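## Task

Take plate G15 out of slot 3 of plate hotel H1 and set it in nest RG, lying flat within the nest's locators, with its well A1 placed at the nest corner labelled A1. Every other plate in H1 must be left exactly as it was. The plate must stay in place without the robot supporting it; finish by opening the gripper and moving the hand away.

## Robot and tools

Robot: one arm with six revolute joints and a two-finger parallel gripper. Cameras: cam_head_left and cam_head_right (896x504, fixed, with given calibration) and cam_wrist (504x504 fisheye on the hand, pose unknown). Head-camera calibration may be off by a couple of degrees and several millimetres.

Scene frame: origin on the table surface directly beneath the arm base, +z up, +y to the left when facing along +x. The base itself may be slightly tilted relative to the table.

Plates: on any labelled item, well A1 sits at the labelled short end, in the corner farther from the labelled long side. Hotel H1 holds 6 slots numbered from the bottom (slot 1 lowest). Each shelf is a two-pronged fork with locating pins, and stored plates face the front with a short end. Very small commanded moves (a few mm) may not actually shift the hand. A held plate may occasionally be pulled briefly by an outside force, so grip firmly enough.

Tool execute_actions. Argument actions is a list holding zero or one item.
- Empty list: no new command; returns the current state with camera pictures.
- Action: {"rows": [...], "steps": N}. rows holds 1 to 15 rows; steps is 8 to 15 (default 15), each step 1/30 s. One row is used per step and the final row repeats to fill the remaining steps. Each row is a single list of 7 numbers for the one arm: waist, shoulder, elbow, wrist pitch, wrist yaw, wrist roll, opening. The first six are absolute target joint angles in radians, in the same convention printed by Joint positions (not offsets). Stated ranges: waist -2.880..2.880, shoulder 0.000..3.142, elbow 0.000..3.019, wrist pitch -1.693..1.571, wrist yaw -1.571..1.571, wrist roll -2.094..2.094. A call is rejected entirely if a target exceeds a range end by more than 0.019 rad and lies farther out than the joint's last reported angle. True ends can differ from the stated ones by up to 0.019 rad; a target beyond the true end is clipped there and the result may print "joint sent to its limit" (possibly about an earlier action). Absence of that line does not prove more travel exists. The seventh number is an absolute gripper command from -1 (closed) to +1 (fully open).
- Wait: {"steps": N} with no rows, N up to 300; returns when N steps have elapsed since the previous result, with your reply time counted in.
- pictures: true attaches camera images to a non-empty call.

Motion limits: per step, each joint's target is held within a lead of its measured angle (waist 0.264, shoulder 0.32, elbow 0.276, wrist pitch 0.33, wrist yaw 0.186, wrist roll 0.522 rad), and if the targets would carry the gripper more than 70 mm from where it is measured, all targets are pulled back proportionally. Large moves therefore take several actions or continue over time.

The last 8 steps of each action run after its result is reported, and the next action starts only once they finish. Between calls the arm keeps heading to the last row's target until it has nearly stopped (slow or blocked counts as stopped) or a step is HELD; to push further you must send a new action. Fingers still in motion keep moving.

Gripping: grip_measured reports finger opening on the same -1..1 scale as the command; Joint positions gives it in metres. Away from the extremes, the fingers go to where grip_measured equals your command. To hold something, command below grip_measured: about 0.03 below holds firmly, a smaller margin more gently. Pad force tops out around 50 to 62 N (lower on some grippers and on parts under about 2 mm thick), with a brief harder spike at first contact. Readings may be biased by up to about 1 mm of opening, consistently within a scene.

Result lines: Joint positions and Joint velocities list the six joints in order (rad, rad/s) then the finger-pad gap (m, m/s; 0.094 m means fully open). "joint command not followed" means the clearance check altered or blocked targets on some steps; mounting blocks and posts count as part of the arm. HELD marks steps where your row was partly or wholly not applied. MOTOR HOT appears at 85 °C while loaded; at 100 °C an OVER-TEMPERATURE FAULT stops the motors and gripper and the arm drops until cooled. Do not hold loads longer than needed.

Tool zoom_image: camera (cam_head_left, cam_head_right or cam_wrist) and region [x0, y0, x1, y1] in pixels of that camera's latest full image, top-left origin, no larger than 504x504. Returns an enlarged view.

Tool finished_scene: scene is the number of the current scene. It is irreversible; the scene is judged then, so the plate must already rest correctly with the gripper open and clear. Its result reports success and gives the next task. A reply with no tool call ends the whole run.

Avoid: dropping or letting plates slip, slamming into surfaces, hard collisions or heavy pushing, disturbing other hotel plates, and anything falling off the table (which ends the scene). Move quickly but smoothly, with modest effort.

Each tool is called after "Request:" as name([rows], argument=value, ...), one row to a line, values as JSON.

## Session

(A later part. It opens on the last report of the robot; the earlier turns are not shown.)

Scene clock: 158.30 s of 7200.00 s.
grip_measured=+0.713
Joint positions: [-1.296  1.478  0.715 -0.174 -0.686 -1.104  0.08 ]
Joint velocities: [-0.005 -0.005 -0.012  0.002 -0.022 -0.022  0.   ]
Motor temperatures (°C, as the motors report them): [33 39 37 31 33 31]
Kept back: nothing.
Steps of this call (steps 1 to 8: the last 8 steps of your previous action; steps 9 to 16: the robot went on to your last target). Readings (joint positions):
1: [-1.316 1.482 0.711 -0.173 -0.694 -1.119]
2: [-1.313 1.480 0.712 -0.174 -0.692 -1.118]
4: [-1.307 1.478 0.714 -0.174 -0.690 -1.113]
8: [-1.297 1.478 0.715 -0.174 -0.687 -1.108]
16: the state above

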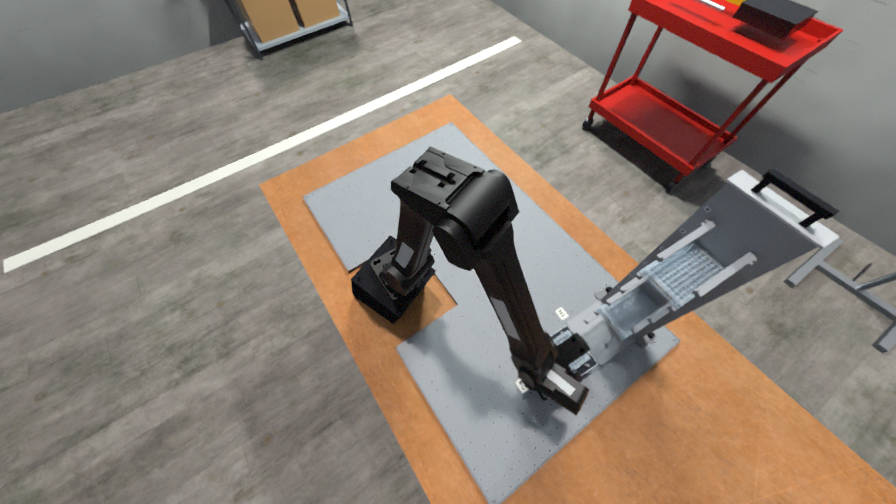

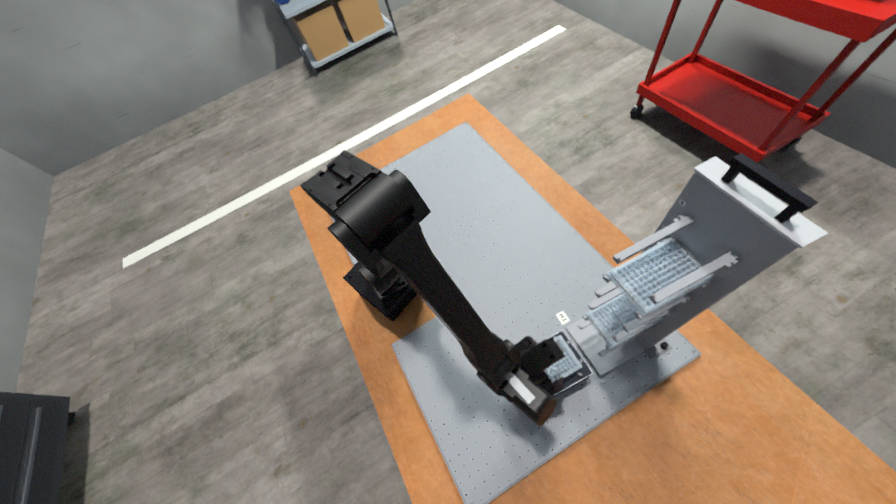

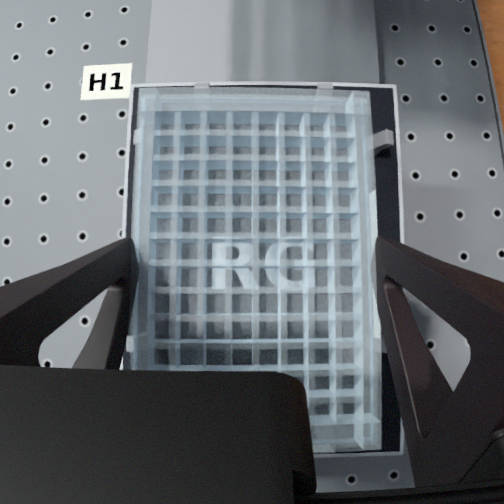

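Request:
execute_actions([
  {"rows":[[-1.287,1.49,0.748,-0.165,-0.686,-1.095,0.685],[-1.287,1.498,0.751,-0.158,-0.686,-1.095,0.685],[-1.287,1.505,0.753,-0.152,-0.686,-1.095,0.685],[-1.287,1.511,0.755,-0.147,-0.686,-1.095,0.685],[-1.287,1.516,0.755,-0.143,-0.686,-1.095,0.685],[-1.287,1.520,0.755,-0.140,-0.686,-1.095,0.685],[-1.287,1.522,0.755,-0.138,-0.686,-1.095,0.685]],"steps":12},
], pictures=false)

Request:
execute_actions([
  {"steps":16},
], pictures=true)

Scene clock: 159.60 s of 7200.00 s.
grip_measured=+0.713
Joint positions: [-1.296  1.48   0.716 -0.169 -0.686 -1.103  0.08 ]
Joint velocities: [ 0.005  0.073  0.046  0.1    0.007 -0.007 -0.001]
Motor temperatures (°C, as the motors report them): [33 39 37 31 33 31]
Steps of this call (steps 1 to 15: the robot went on to your last target; steps 16 to 35: nothing new was sent; steps 36 to 39: the first 4 steps of this action). Readings (joint positions):
36: [-1.296 1.478 0.715 -0.174 -0.686 -1.103]
37: [-1.296 1.478 0.715 -0.174 -0.686 -1.103]
39: the state above

Scene clock: 160.13 s of 7200.00 s.
grip_measured=+0.713
Joint positions: [-1.296  1.506  0.725 -0.152 -0.686 -1.103  0.08 ]
Joint velocities: [ 0.005 -0.005 -0.022  0.042  0.051 -0.066 -0.   ]
Motor temperatures (°C, as the motors report them): [33 39 37 31 33 31]
Kept back: nothing.
Steps of this call (steps 1 to 8: the last 8 steps of your previous action; steps 9 to 16: the robot went on to your last target). Readings (joint positions):
1: [-1.296 1.483 0.718 -0.165 -0.686 -1.103]
2: [-1.296 1.488 0.720 -0.161 -0.686 -1.103]
4: [-1.296 1.497 0.724 -0.155 -0.686 -1.103]
8: [-1.296 1.506 0.725 -0.152 -0.686 -1.103]
16: the state above

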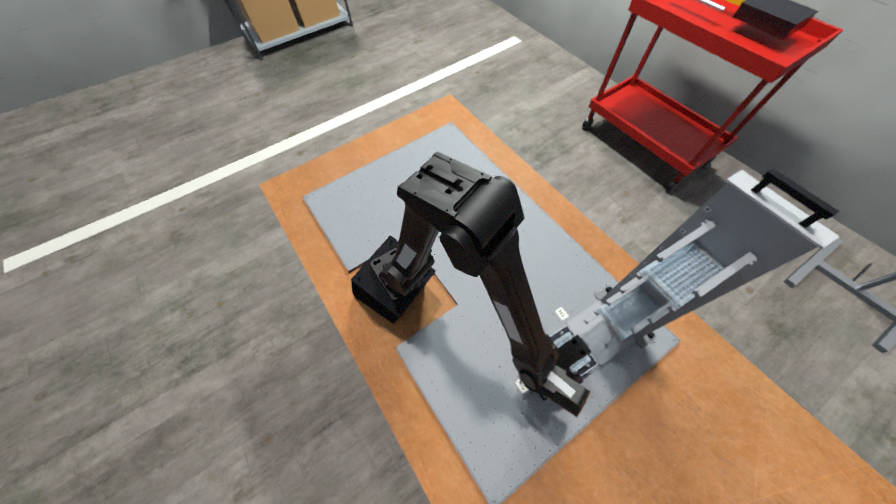

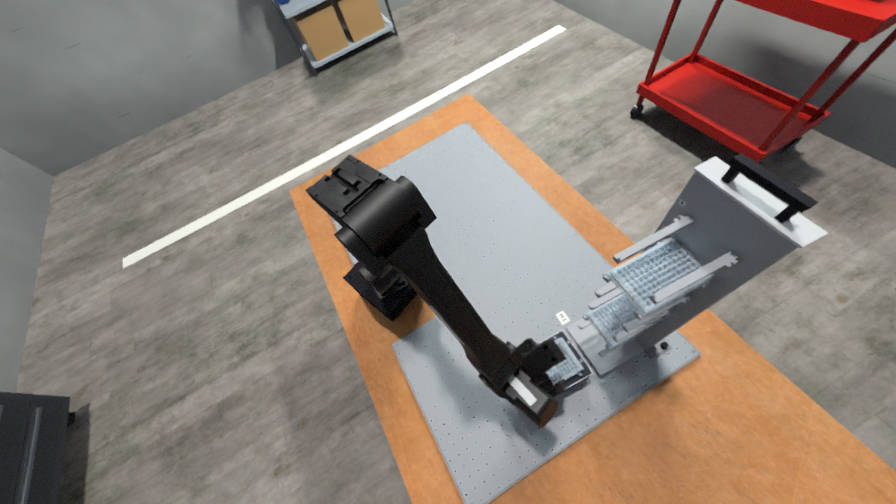

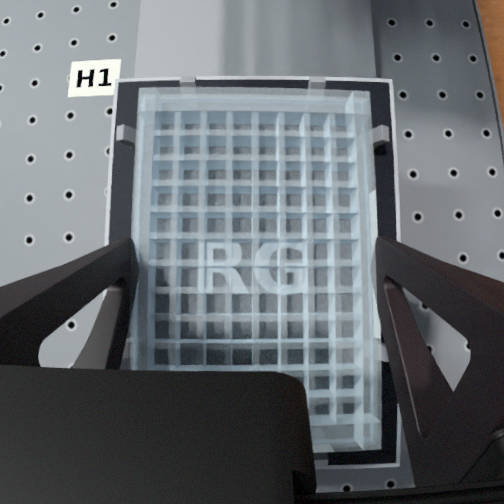

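Request:
zoom_image(camera="cam_wrist", region=[95, 60, 415, 240])

Request:
zoom_image(camera="cam_wrist", region=[280, 340, 440, 500])

Region (95, 60, 415, 240) of cam_wrist's 504x504 image, scaled by 1.575, with more detail than that image has; it fills the top 284 rows of this view, and the rest is white.

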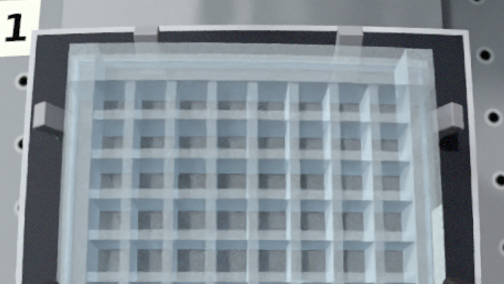

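Region (280, 340, 440, 500) of cam_wrist's 504x504 image, scaled by 3.150, with more detail than that image has.

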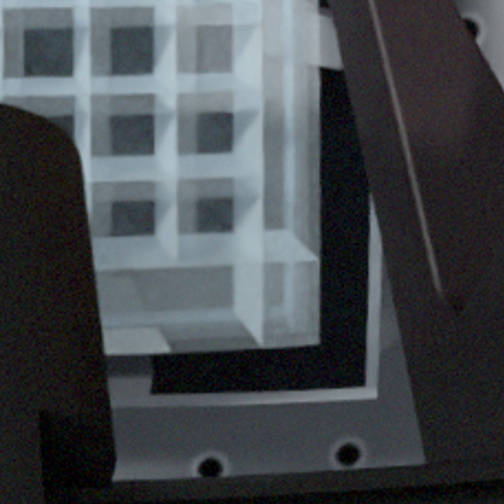

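Request:
execute_actions([
  {"rows":[[-1.285,1.526,0.755,-0.134,-0.686,-1.095,0.685],[-1.284,1.530,0.755,-0.130,-0.686,-1.095,0.685],[-1.283,1.533,0.755,-0.127,-0.686,-1.095,0.685],[-1.283,1.536,0.755,-0.124,-0.686,-1.095,0.685]],"steps":10},
], pictures=false)

Request:
execute_actions([
  {"steps":14},
], pictures=true)

Scene clock: 161.83 s of 7200.00 s.
grip_measured=+0.713
Joint positions: [-1.296  1.507  0.725 -0.149 -0.686 -1.103  0.08 ]
Joint velocities: [-0.005  0.005  0.017  0.056 -0.022  0.007 -0.003]
Motor temperatures (°C, as the motors report them): [33 39 37 31 33 31]
Steps of this call (steps 1 to 15: the robot went on to your last target; steps 16 to 49: nothing new was sent; steps 50 to 51: the first 2 steps of this action). Readings (joint positions):
50: [-1.296 1.506 0.725 -0.151 -0.686 -1.103]
51: the state above

Scene clock: 162.30 s of 7200.00 s.
grip_measured=+0.713
Joint positions: [-1.295  1.517  0.725 -0.139 -0.686 -1.103  0.08 ]
Joint velocities: [-0.005  0.005 -0.017  0.007 -0.051 -0.022 -0.   ]
Motor temperatures (°C, as the motors report them): [33 39 37 31 33 31]
Kept back: nothing.
Steps of this call (steps 1 to 8: the last 8 steps of your previous action; steps 9 to 14: the robot went on to your last target). Readings (joint positions):
1: [-1.296 1.507 0.725 -0.147 -0.686 -1.103]
2: [-1.296 1.509 0.725 -0.143 -0.686 -1.103]
4: [-1.296 1.512 0.725 -0.139 -0.686 -1.103]
8: [-1.295 1.517 0.725 -0.139 -0.686 -1.103]
14: the state above

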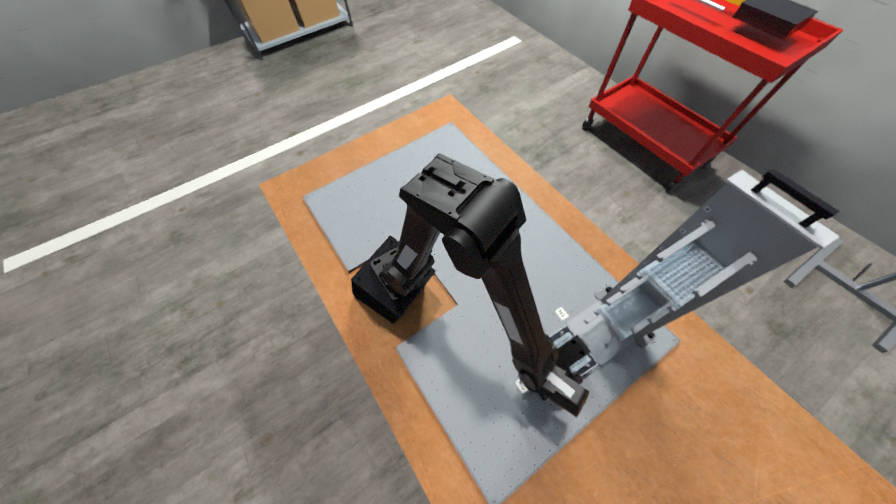

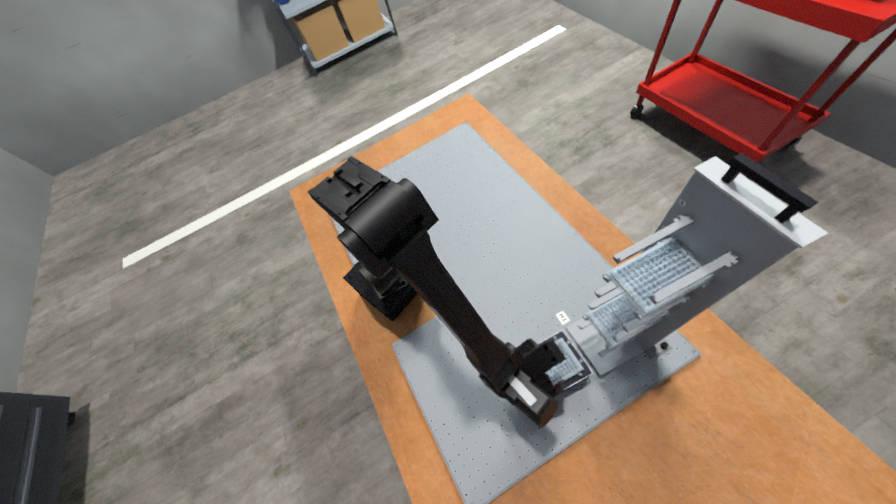

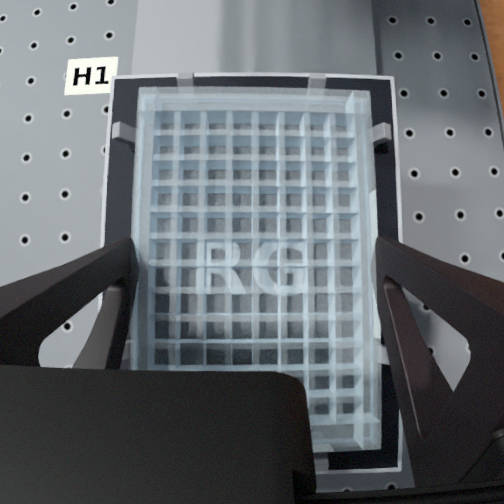

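Request:
zoom_image(camera="cam_wrist", region=[95, 60, 415, 240])

Request:
zoom_image(camera="cam_wrist", region=[280, 340, 440, 500])

Region (95, 60, 415, 240) of cam_wrist's 504x504 image, scaled by 1.575, with more detail than that image has; it fills the top 284 rows of this view, and the rest is white.

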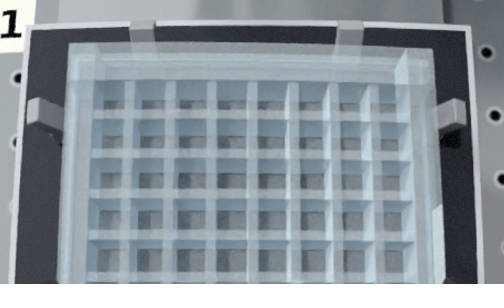

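Region (280, 340, 440, 500) of cam_wrist's 504x504 image, scaled by 3.150, with more detail than that image has.

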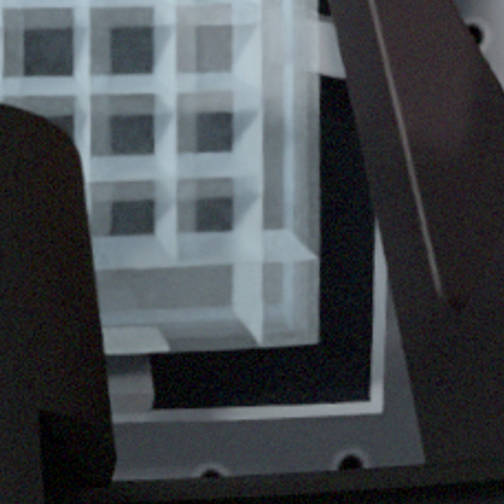

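Request:
execute_actions([
  {"rows":[[-1.283,1.540,0.755,-0.123,-0.686,-1.095,0.685],[-1.283,1.543,0.755,-0.122,-0.686,-1.095,0.685],[-1.283,1.545,0.755,-0.120,-0.686,-1.095,0.685],[-1.283,1.547,0.755,-0.119,-0.686,-1.095,0.685]],"steps":10},
], pictures=false)

Request:
execute_actions([
  {"steps":14},
], pictures=true)

Scene clock: 164.73 s of 7200.00 s.
grip_measured=+0.713
Joint positions: [-1.295  1.517  0.725 -0.139 -0.686 -1.103  0.08 ]
Joint velocities: [ 0.005  0.005  0.002  0.022 -0.022  0.022  0.   ]
Motor temperatures (°C, as the motors report them): [33 39 37 31 33 31]
Steps of this call (steps 1 to 30: the robot went on to your last target; steps 31 to 71: nothing new was sent; steps 72 to 73: the first 2 steps of this action). Readings (joint positions):
72: [-1.295 1.517 0.725 -0.139 -0.686 -1.103]
73: the state above

Scene clock: 165.20 s of 7200.00 s.
grip_measured=+0.713
Joint positions: [-1.294  1.528  0.725 -0.135 -0.688 -1.103  0.08 ]
Joint velocities: [ 0.015 -0.015 -0.002 -0.002 -0.037  0.022  0.   ]
Motor temperatures (°C, as the motors report them): [33 39 37 31 33 31]
Kept back: nothing.
Steps of this call (steps 1 to 8: the last 8 steps of your previous action; steps 9 to 14: the robot went on to your last target). Readings (joint positions):
1: [-1.295 1.518 0.725 -0.138 -0.686 -1.103]
2: [-1.295 1.520 0.725 -0.137 -0.687 -1.103]
4: [-1.294 1.522 0.725 -0.136 -0.688 -1.103]
8: [-1.294 1.526 0.725 -0.135 -0.688 -1.103]
14: the state above

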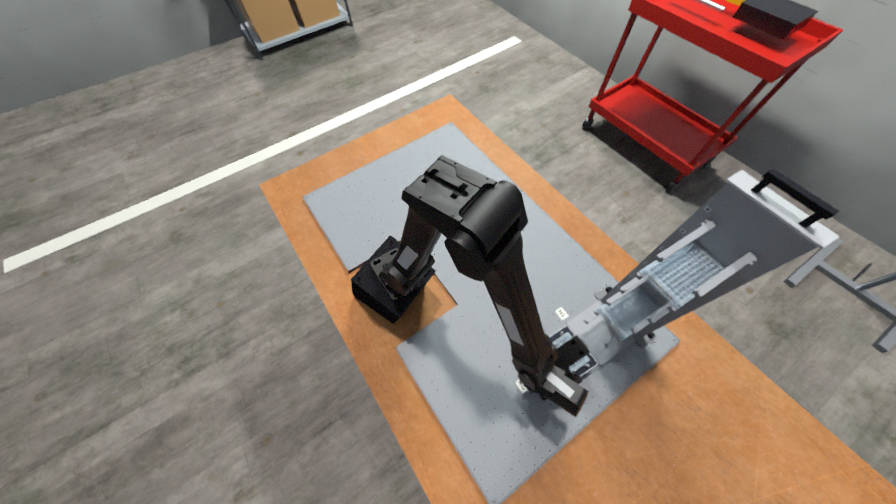

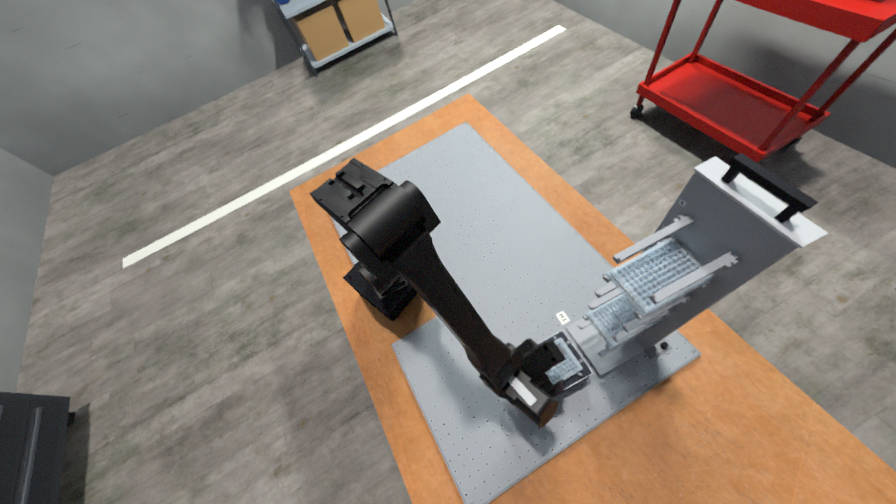

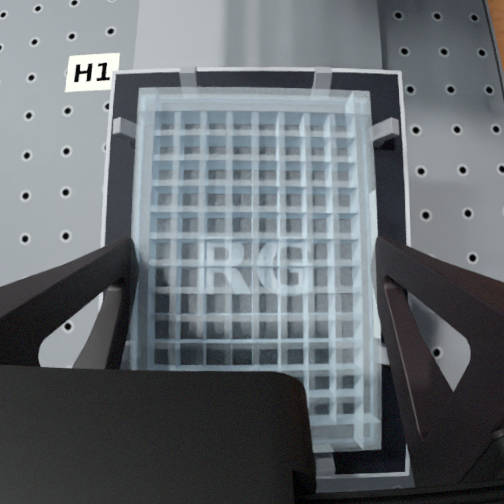

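Request:
zoom_image(camera="cam_wrist", region=[95, 60, 415, 240])

Request:
zoom_image(camera="cam_wrist", region=[280, 340, 440, 500])

Region (95, 60, 415, 240) of cam_wrist's 504x504 image, scaled by 1.575, with more detail than that image has; it fills the top 284 rows of this view, and the rest is white.

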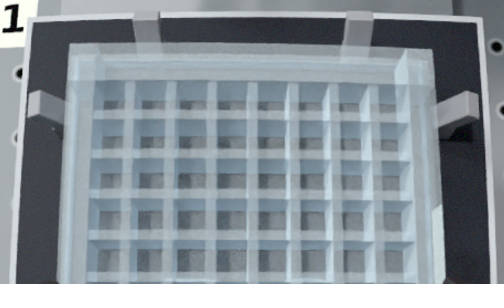

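Region (280, 340, 440, 500) of cam_wrist's 504x504 image, scaled by 3.150, with more detail than that image has.

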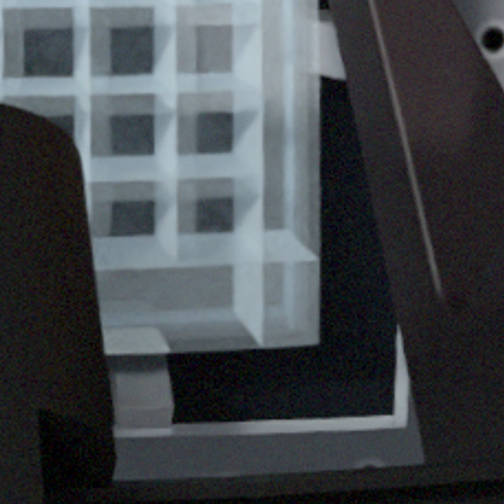

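Request:
execute_actions([
  {"rows":[[-1.283,1.550,0.755,-0.116,-0.686,-1.095,0.685],[-1.283,1.553,0.755,-0.113,-0.686,-1.095,0.685],[-1.283,1.555,0.755,-0.110,-0.686,-1.095,0.685],[-1.283,1.557,0.755,-0.108,-0.686,-1.095,0.685]],"steps":10},
], pictures=false)

Request:
execute_actions([
  {"steps":14},
], pictures=true)

Scene clock: 166.10 s of 7200.00 s.
grip_measured=+0.713
Joint positions: [-1.294  1.528  0.725 -0.133 -0.688 -1.103  0.08 ]
Joint velocities: [-0.005  0.024 -0.002  0.032  0.022  0.022 -0.001]
Motor temperatures (°C, as the motors report them): [33 39 37 31 33 31]
Steps of this call (steps 1 to 25: the robot went on to your last target; steps 26 to 27: the first 2 steps of this action). Readings (joint positions):
26: [-1.294 1.528 0.725 -0.134 -0.688 -1.103]
27: the state above

Scene clock: 166.57 s of 7200.00 s.
grip_measured=+0.713
Joint positions: [-1.294  1.536  0.725 -0.125 -0.688 -1.102  0.08 ]
Joint velocities: [-0.015  0.005 -0.012 -0.012  0.022 -0.022 -0.   ]
Motor temperatures (°C, as the motors report them): [33 39 37 31 33 31]
Kept back: nothing.
Steps of this call (steps 1 to 8: the last 8 steps of your previous action; steps 9 to 14: the robot went on to your last target). Readings (joint positions):
1: [-1.294 1.530 0.725 -0.132 -0.688 -1.103]
2: [-1.294 1.531 0.725 -0.130 -0.688 -1.103]
4: [-1.294 1.535 0.725 -0.127 -0.688 -1.102]
8: [-1.294 1.536 0.725 -0.125 -0.688 -1.102]
14: the state above

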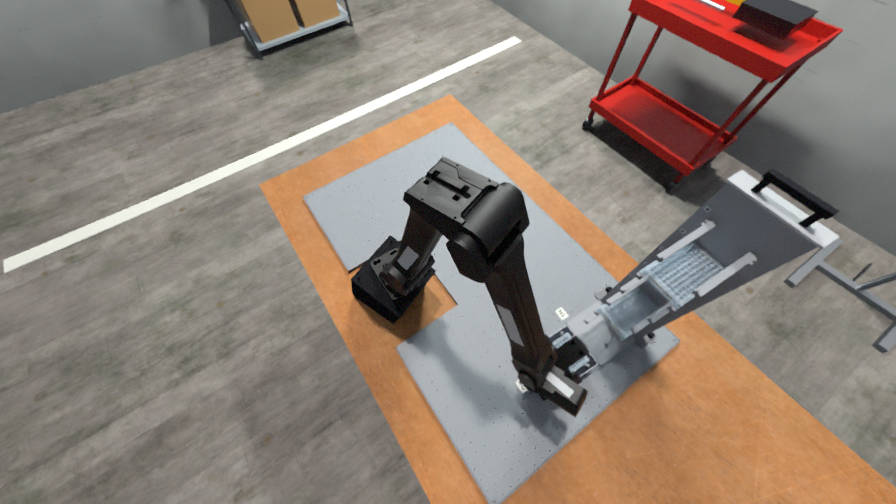

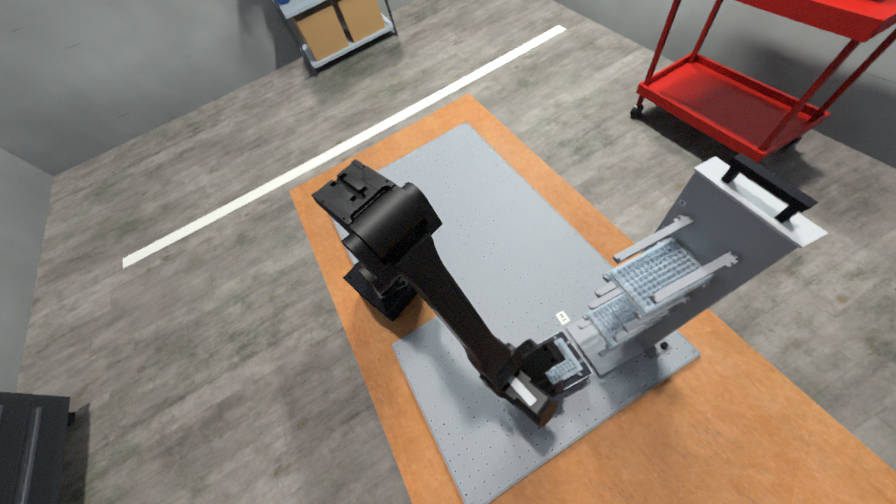

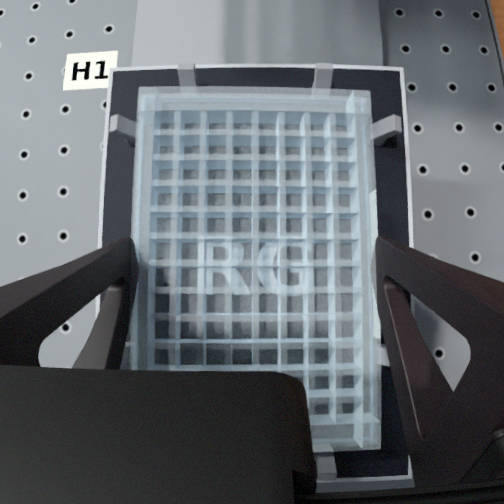

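Request:
execute_actions([
  {"rows":[[-1.283,1.560,0.755,-0.106,-0.686,-1.095,0.685],[-1.283,1.563,0.755,-0.103,-0.686,-1.095,0.685],[-1.283,1.566,0.755,-0.101,-0.686,-1.095,0.685],[-1.283,1.568,0.755,-0.099,-0.686,-1.095,0.685]],"steps":10},
], pictures=false)

Request:
execute_actions([
  {"steps":14},
], pictures=true)

Scene clock: 166.97 s of 7200.00 s.
grip_measured=+0.713
Joint positions: [-1.294  1.536  0.725 -0.124 -0.688 -1.102  0.08 ]
Joint velocities: [ 0.005  0.005 -0.002  0.032  0.037 -0.095  0.   ]
Motor temperatures (°C, as the motors report them): [33 39 37 31 33 31]
Steps of this call (steps 1 to 10: the robot went on to your last target; steps 11 to 12: the first 2 steps of this action). Readings (joint positions):
11: [-1.294 1.536 0.725 -0.125 -0.688 -1.102]
12: the state above

Scene clock: 167.43 s of 7200.00 s.
grip_measured=+0.713
Joint positions: [-1.294  1.541  0.725 -0.12  -0.689 -1.101  0.08 ]
Joint velocities: [-0.005 -0.015 -0.002  0.002  0.007  0.022  0.   ]
Motor temperatures (°C, as the motors report them): [33 38 37 31 33 31]
Kept back: nothing.
Steps of this call (steps 1 to 8: the last 8 steps of your previous action; steps 9 to 14: the robot went on to your last target). Readings (joint positions):
1: [-1.294 1.537 0.725 -0.123 -0.688 -1.101]
2: [-1.294 1.538 0.725 -0.122 -0.688 -1.101]
4: [-1.294 1.540 0.725 -0.120 -0.689 -1.101]
8: [-1.294 1.541 0.725 -0.120 -0.689 -1.101]
14: the state above

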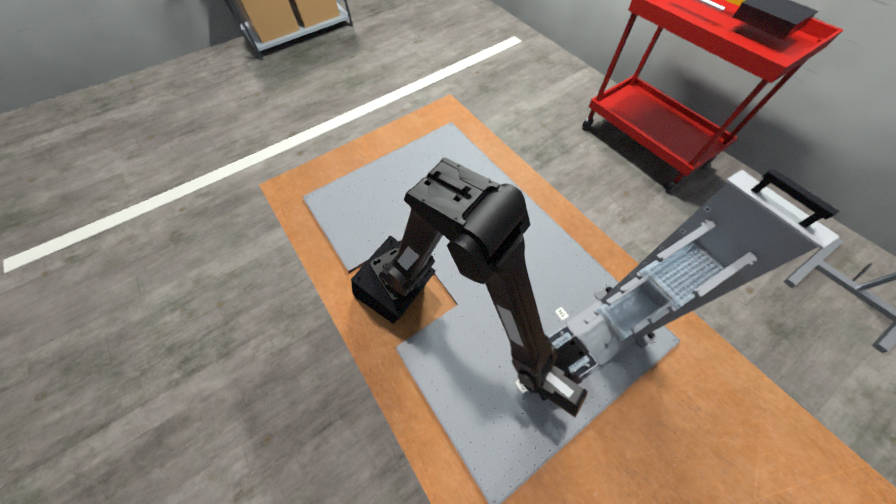

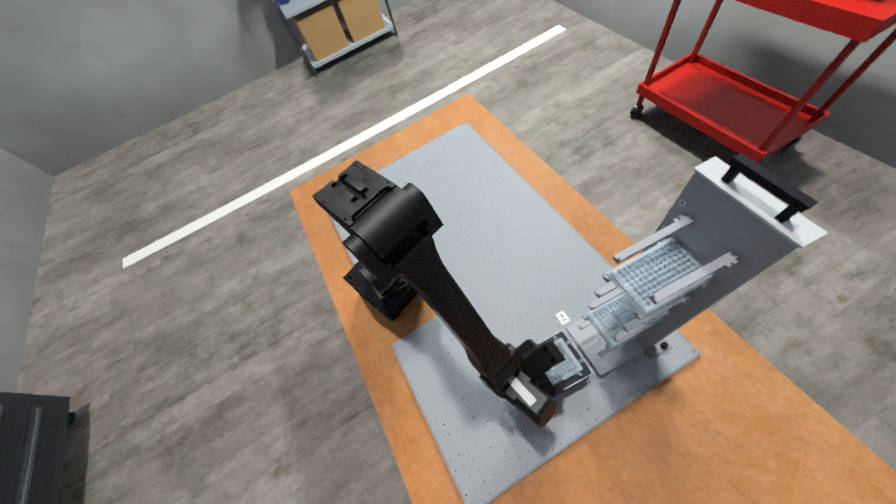

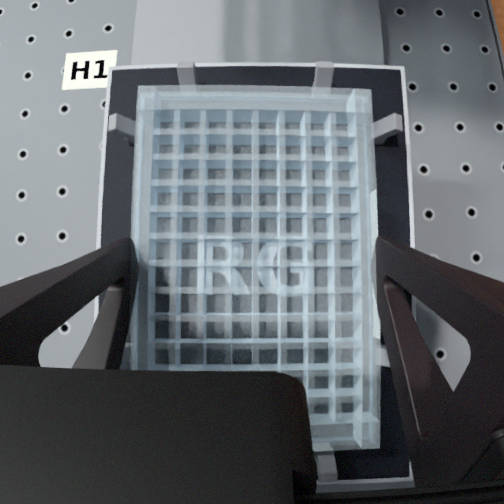

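Request:
zoom_image(camera="cam_wrist", region=[95, 50, 415, 230])

Request:
zoom_image(camera="cam_wrist", region=[280, 340, 440, 500])

Request:
zoom_image(camera="cam_head_right", region=[520, 320, 620, 410])

Region (95, 50, 415, 230) of cam_wrist's 504x504 image, scaled by 1.575, with more detail than that image has; it fills the top 284 rows of this view, and the rest is white.

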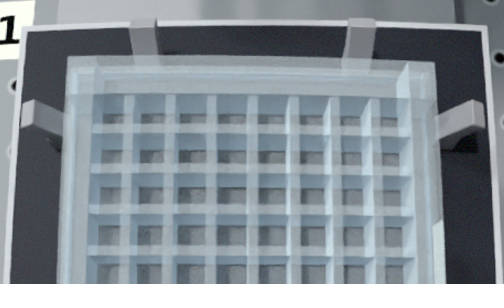

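Region (280, 340, 440, 500) of cam_wrist's 504x504 image, scaled by 3.150, with more detail than that image has.

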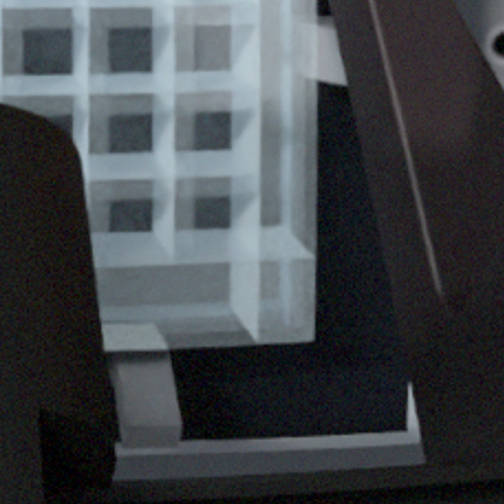

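Region (520, 320, 620, 410) of cam_head_right's 896x504 image, scaled by 5.040, with more detail than that image has; it fills the top 454 rows of this view, and the rest is white.

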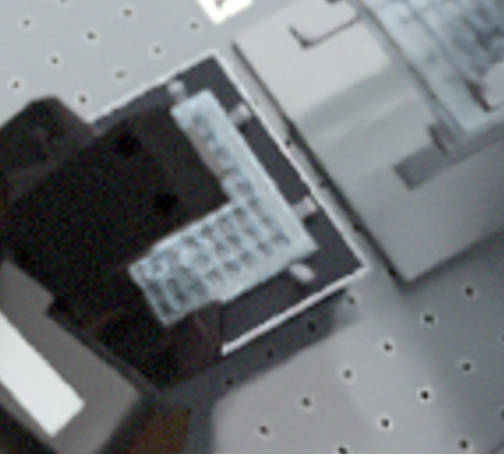

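Request:
execute_actions([
  {"rows":[[-1.283,1.558,0.755,-0.105,-0.686,-1.095,0.70],[-1.283,1.555,0.755,-0.105,-0.686,-1.095,0.715],[-1.283,1.552,0.755,-0.105,-0.686,-1.095,0.73],[-1.283,1.552,0.755,-0.105,-0.686,-1.095,0.745],[-1.283,1.552,0.755,-0.105,-0.686,-1.095,0.76],[-1.283,1.552,0.755,-0.105,-0.686,-1.095,0.78],[-1.283,1.552,0.755,-0.105,-0.686,-1.095,0.81],[-1.283,1.552,0.755,-0.105,-0.686,-1.095,0.85],[-1.283,1.552,0.755,-0.105,-0.686,-1.095,0.90],[-1.283,1.552,0.755,-0.105,-0.686,-1.095,0.95],[-1.283,1.552,0.755,-0.105,-0.686,-1.095,1.0]],"steps":13},
], pictures=false)

Request:
execute_actions([
  {"steps":14},
], pictures=true)

Scene clock: 168.57 s of 7200.00 s.
grip_measured=+0.757
Joint positions: [-1.294  1.541  0.725 -0.12  -0.689 -1.101  0.083]
Joint velocities: [-0.005  0.015 -0.002 -0.002 -0.022  0.022  0.007]
Motor temperatures (°C, as the motors report them): [33 38 37 31 33 31]
Steps of this call (steps 1 to 15: the robot went on to your last target; steps 16 to 29: nothing new was sent; steps 30 to 34: the first 5 steps of this action). Readings (joint positions):
30: [-1.294 1.541 0.725 -0.120 -0.689 -1.101]
31: [-1.294 1.541 0.725 -0.120 -0.689 -1.101]
33: [-1.294 1.541 0.725 -0.120 -0.689 -1.101]
34: the state above

Scene clock: 169.03 s of 7200.00 s.
grip_measured=+1.000
Joint positions: [-1.294  1.541  0.727 -0.118 -0.688 -1.101  0.094]
Joint velocities: [ 0.005 -0.015 -0.012  0.002 -0.081  0.095  0.   ]
Motor temperatures (°C, as the motors report them): [33 38 37 31 33 31]
Kept back: nothing.
Steps of this call (steps 1 to 8: the last 8 steps of your previous action; steps 9 to 14: the robot went on to your last target). Readings (joint positions):
1: [-1.294 1.541 0.725 -0.120 -0.689 -1.101]
2: [-1.294 1.541 0.725 -0.120 -0.689 -1.101]
4: [-1.294 1.541 0.726 -0.119 -0.689 -1.101]
8: [-1.294 1.541 0.727 -0.118 -0.688 -1.101]
14: the state above

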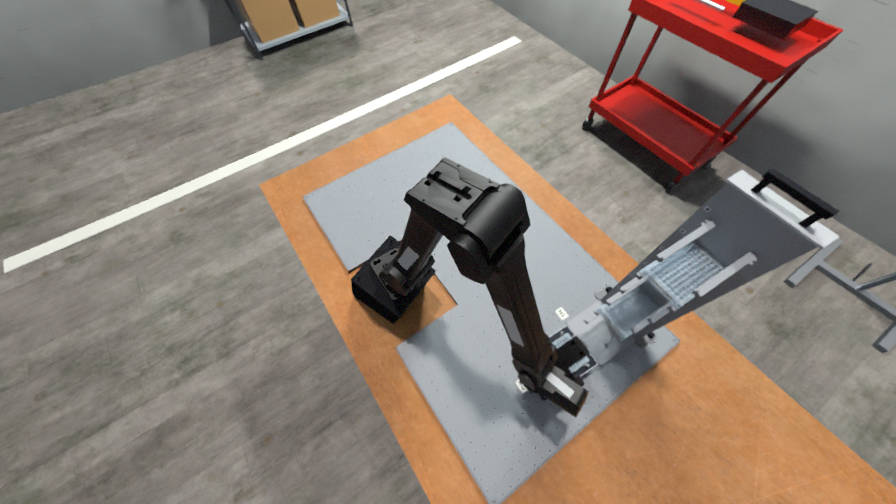

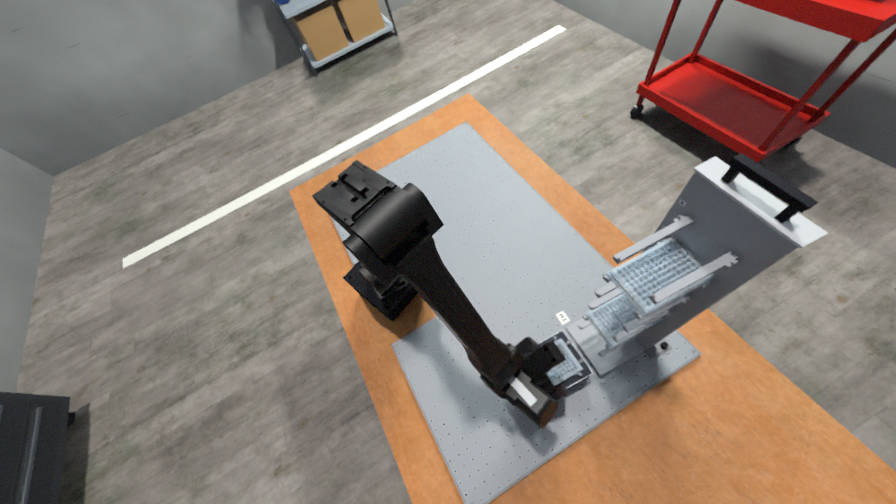

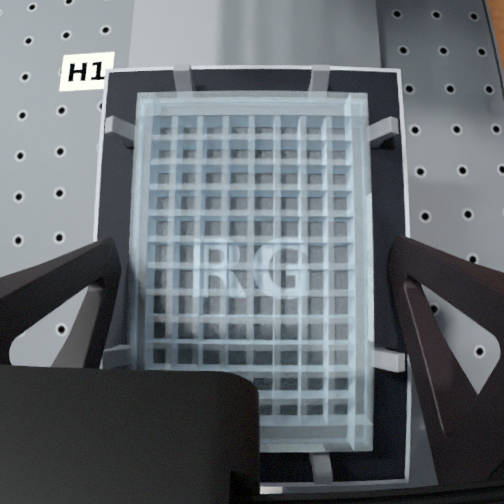

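Request:
execute_actions([
  {"rows":[[-1.29,1.53,0.73,-0.125,-0.686,-1.1,1],[-1.29,1.52,0.725,-0.135,-0.686,-1.1,1],[-1.29,1.508,0.722,-0.147,-0.686,-1.1,1],[-1.29,1.494,0.72,-0.161,-0.686,-1.1,1],[-1.29,1.478,0.72,-0.177,-0.686,-1.1,1],[-1.292,1.46,0.72,-0.195,-0.686,-1.1,1],[-1.296,1.44,0.72,-0.215,-0.684,-1.09,1],[-1.302,1.42,0.72,-0.232,-0.68,-1.07,1],[-1.31,1.398,0.72,-0.245,-0.67,-1.04,1],[-1.32,1.375,0.72,-0.255,-0.655,-1.01,1],[-1.335,1.35,0.72,-0.26,-0.635,-0.975,1],[-1.35,1.322,0.718,-0.262,-0.61,-0.94,1],[-1.368,1.292,0.716,-0.262,-0.585,-0.90,1],[-1.386,1.262,0.714,-0.262,-0.56,-0.86,1],[-1.405,1.232,0.712,-0.262,-0.535,-0.82,1]],"steps":15},
], pictures=false)

Request:
execute_actions([
  {"rows":[[-1.425,1.2,0.708,-0.262,-0.505,-0.775,1],[-1.445,1.168,0.704,-0.262,-0.475,-0.73,1],[-1.465,1.136,0.70,-0.262,-0.445,-0.685,1],[-1.485,1.104,0.696,-0.262,-0.415,-0.64,1],[-1.505,1.072,0.692,-0.262,-0.385,-0.595,1],[-1.525,1.042,0.688,-0.262,-0.355,-0.55,1],[-1.543,1.014,0.684,-0.262,-0.325,-0.505,1],[-1.56,0.988,0.68,-0.262,-0.297,-0.462,1],[-1.575,0.965,0.676,-0.262,-0.27,-0.42,1],[-1.588,0.945,0.673,-0.262,-0.245,-0.382,1],[-1.599,0.929,0.67,-0.262,-0.223,-0.348,1],[-1.608,0.917,0.668,-0.262,-0.204,-0.318,1],[-1.614,0.908,0.666,-0.262,-0.188,-0.293,1],[-1.618,0.903,0.665,-0.262,-0.176,-0.274,1],[-1.62,0.9,0.665,-0.262,-0.168,-0.262,1]],"steps":15},
], pictures=false)

Request:
execute_actions([
  {"steps":14},
], pictures=true)

Scene clock: 170.20 s of 7200.00 s.
grip_measured=+1.000
Joint positions: [-1.294  1.502  0.725 -0.174 -0.686 -1.101  0.094]
Joint velocities: [-0.005 -0.464 -0.042 -0.471  0.081  0.051  0.   ]
Motor temperatures (°C, as the motors report them): [33 38 37 31 33 31]
Steps of this call (steps 1 to 15: the robot went on to your last target; steps 16 to 28: nothing new was sent; steps 29 to 35: the first 7 steps of this action). Readings (joint positions):
29: [-1.294 1.541 0.727 -0.118 -0.688 -1.101]
30: [-1.294 1.540 0.727 -0.119 -0.688 -1.101]
32: [-1.294 1.534 0.727 -0.132 -0.688 -1.101]
35: the state above

Scene clock: 170.70 s of 7200.00 s.
grip_measured=+1.000
Joint positions: [-1.506  1.069  0.704 -0.25  -0.35  -0.69   0.094]
Joint velocities: [-0.62  -0.952 -0.105 -0.007  0.769  1.253  0.   ]
Motor temperatures (°C, as the motors report them): [33 38 37 31 33 31]
Steps of this call (steps 1 to 8: the last 8 steps of your previous action; steps 9 to 15: the first 7 steps of this action). Readings (joint positions):
9: [-1.365 1.269 0.721 -0.250 -0.530 -0.925]
10: [-1.388 1.237 0.720 -0.250 -0.501 -0.890]
12: [-1.437 1.169 0.716 -0.250 -0.440 -0.813]
15: the state above

Scene clock: 171.17 s of 7200.00 s.
grip_measured=+1.000
Joint positions: [-1.614  0.891  0.674 -0.25  -0.17  -0.302  0.094]
Joint velocities: [ 0.005  0.005 -0.056 -0.012  0.007  0.212  0.   ]
Motor temperatures (°C, as the motors report them): [33 38 37 31 33 31]
Kept back: nothing.
Steps of this call (steps 1 to 8: the last 8 steps of your previous action; steps 9 to 14: the robot went on to your last target). Readings (joint positions):
1: [-1.526 1.037 0.700 -0.250 -0.321 -0.648]
2: [-1.544 1.008 0.696 -0.250 -0.293 -0.605]
4: [-1.575 0.956 0.689 -0.250 -0.243 -0.524]
8: [-1.610 0.896 0.681 -0.250 -0.177 -0.388]
14: the state above

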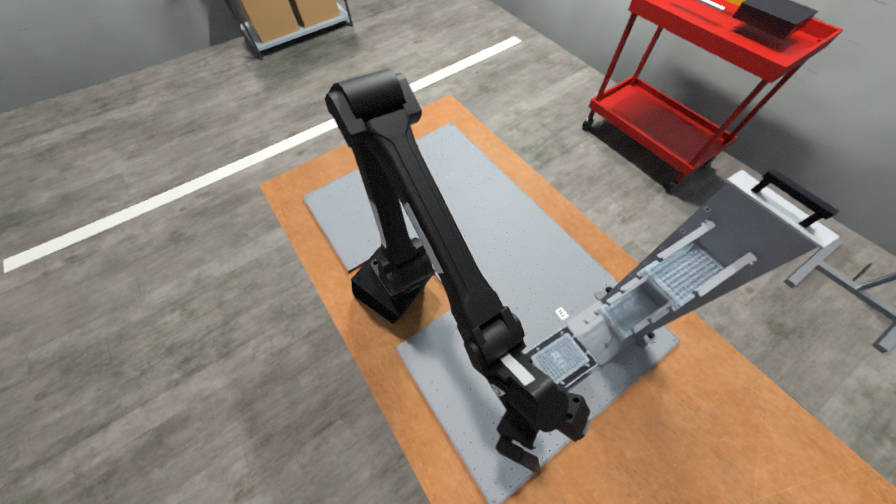

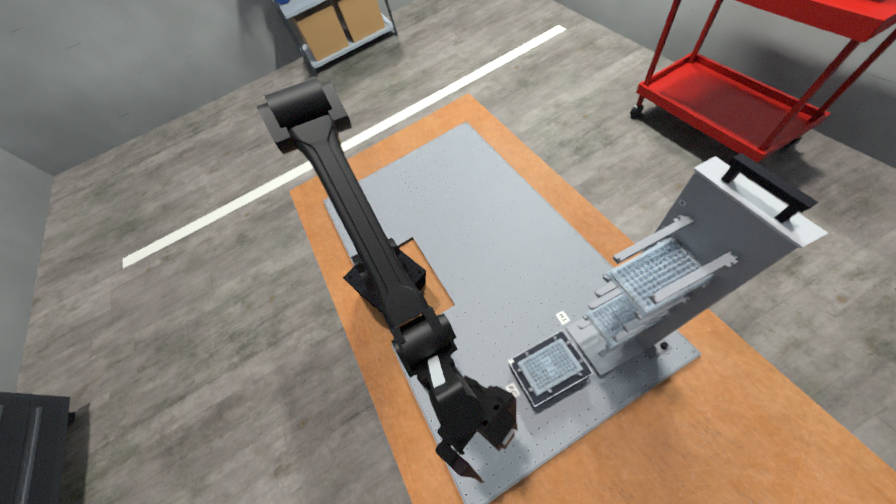

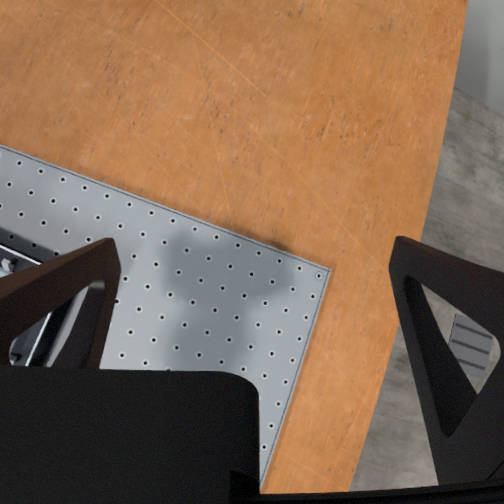

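Request:
zoom_image(camera="cam_head_right", region=[495, 320, 605, 420])

Request:
zoom_image(camera="cam_head_left", region=[500, 315, 620, 410])

Region (495, 320, 605, 420) of cam_head_right's 896x504 image, scaled by 4.582, with more detail than that image has; it fills the top 458 rows of this view, and the rest is white.

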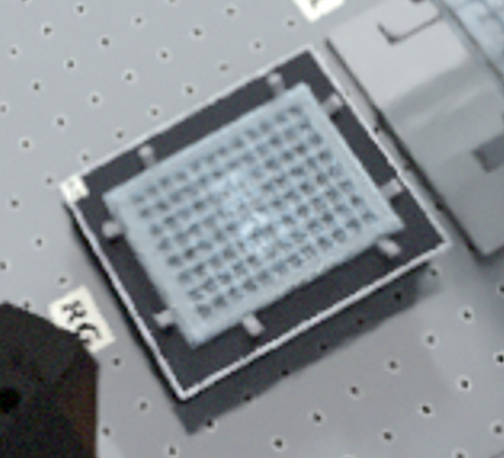

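Region (500, 315, 620, 410) of cam_head_left's 896x504 image, scaled by 4.200, with more detail than that image has; it fills the top 399 rows of this view, and the rest is white.

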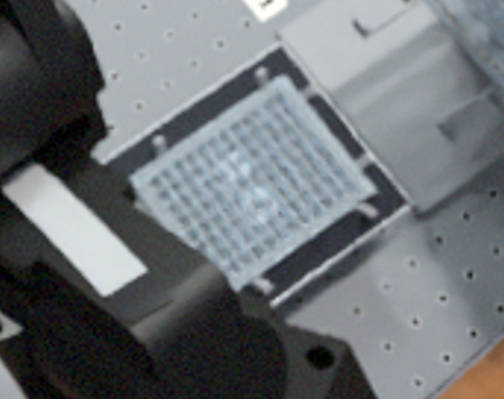

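Request:
finished_scene(scene=1)

The scene is finished: the task was done.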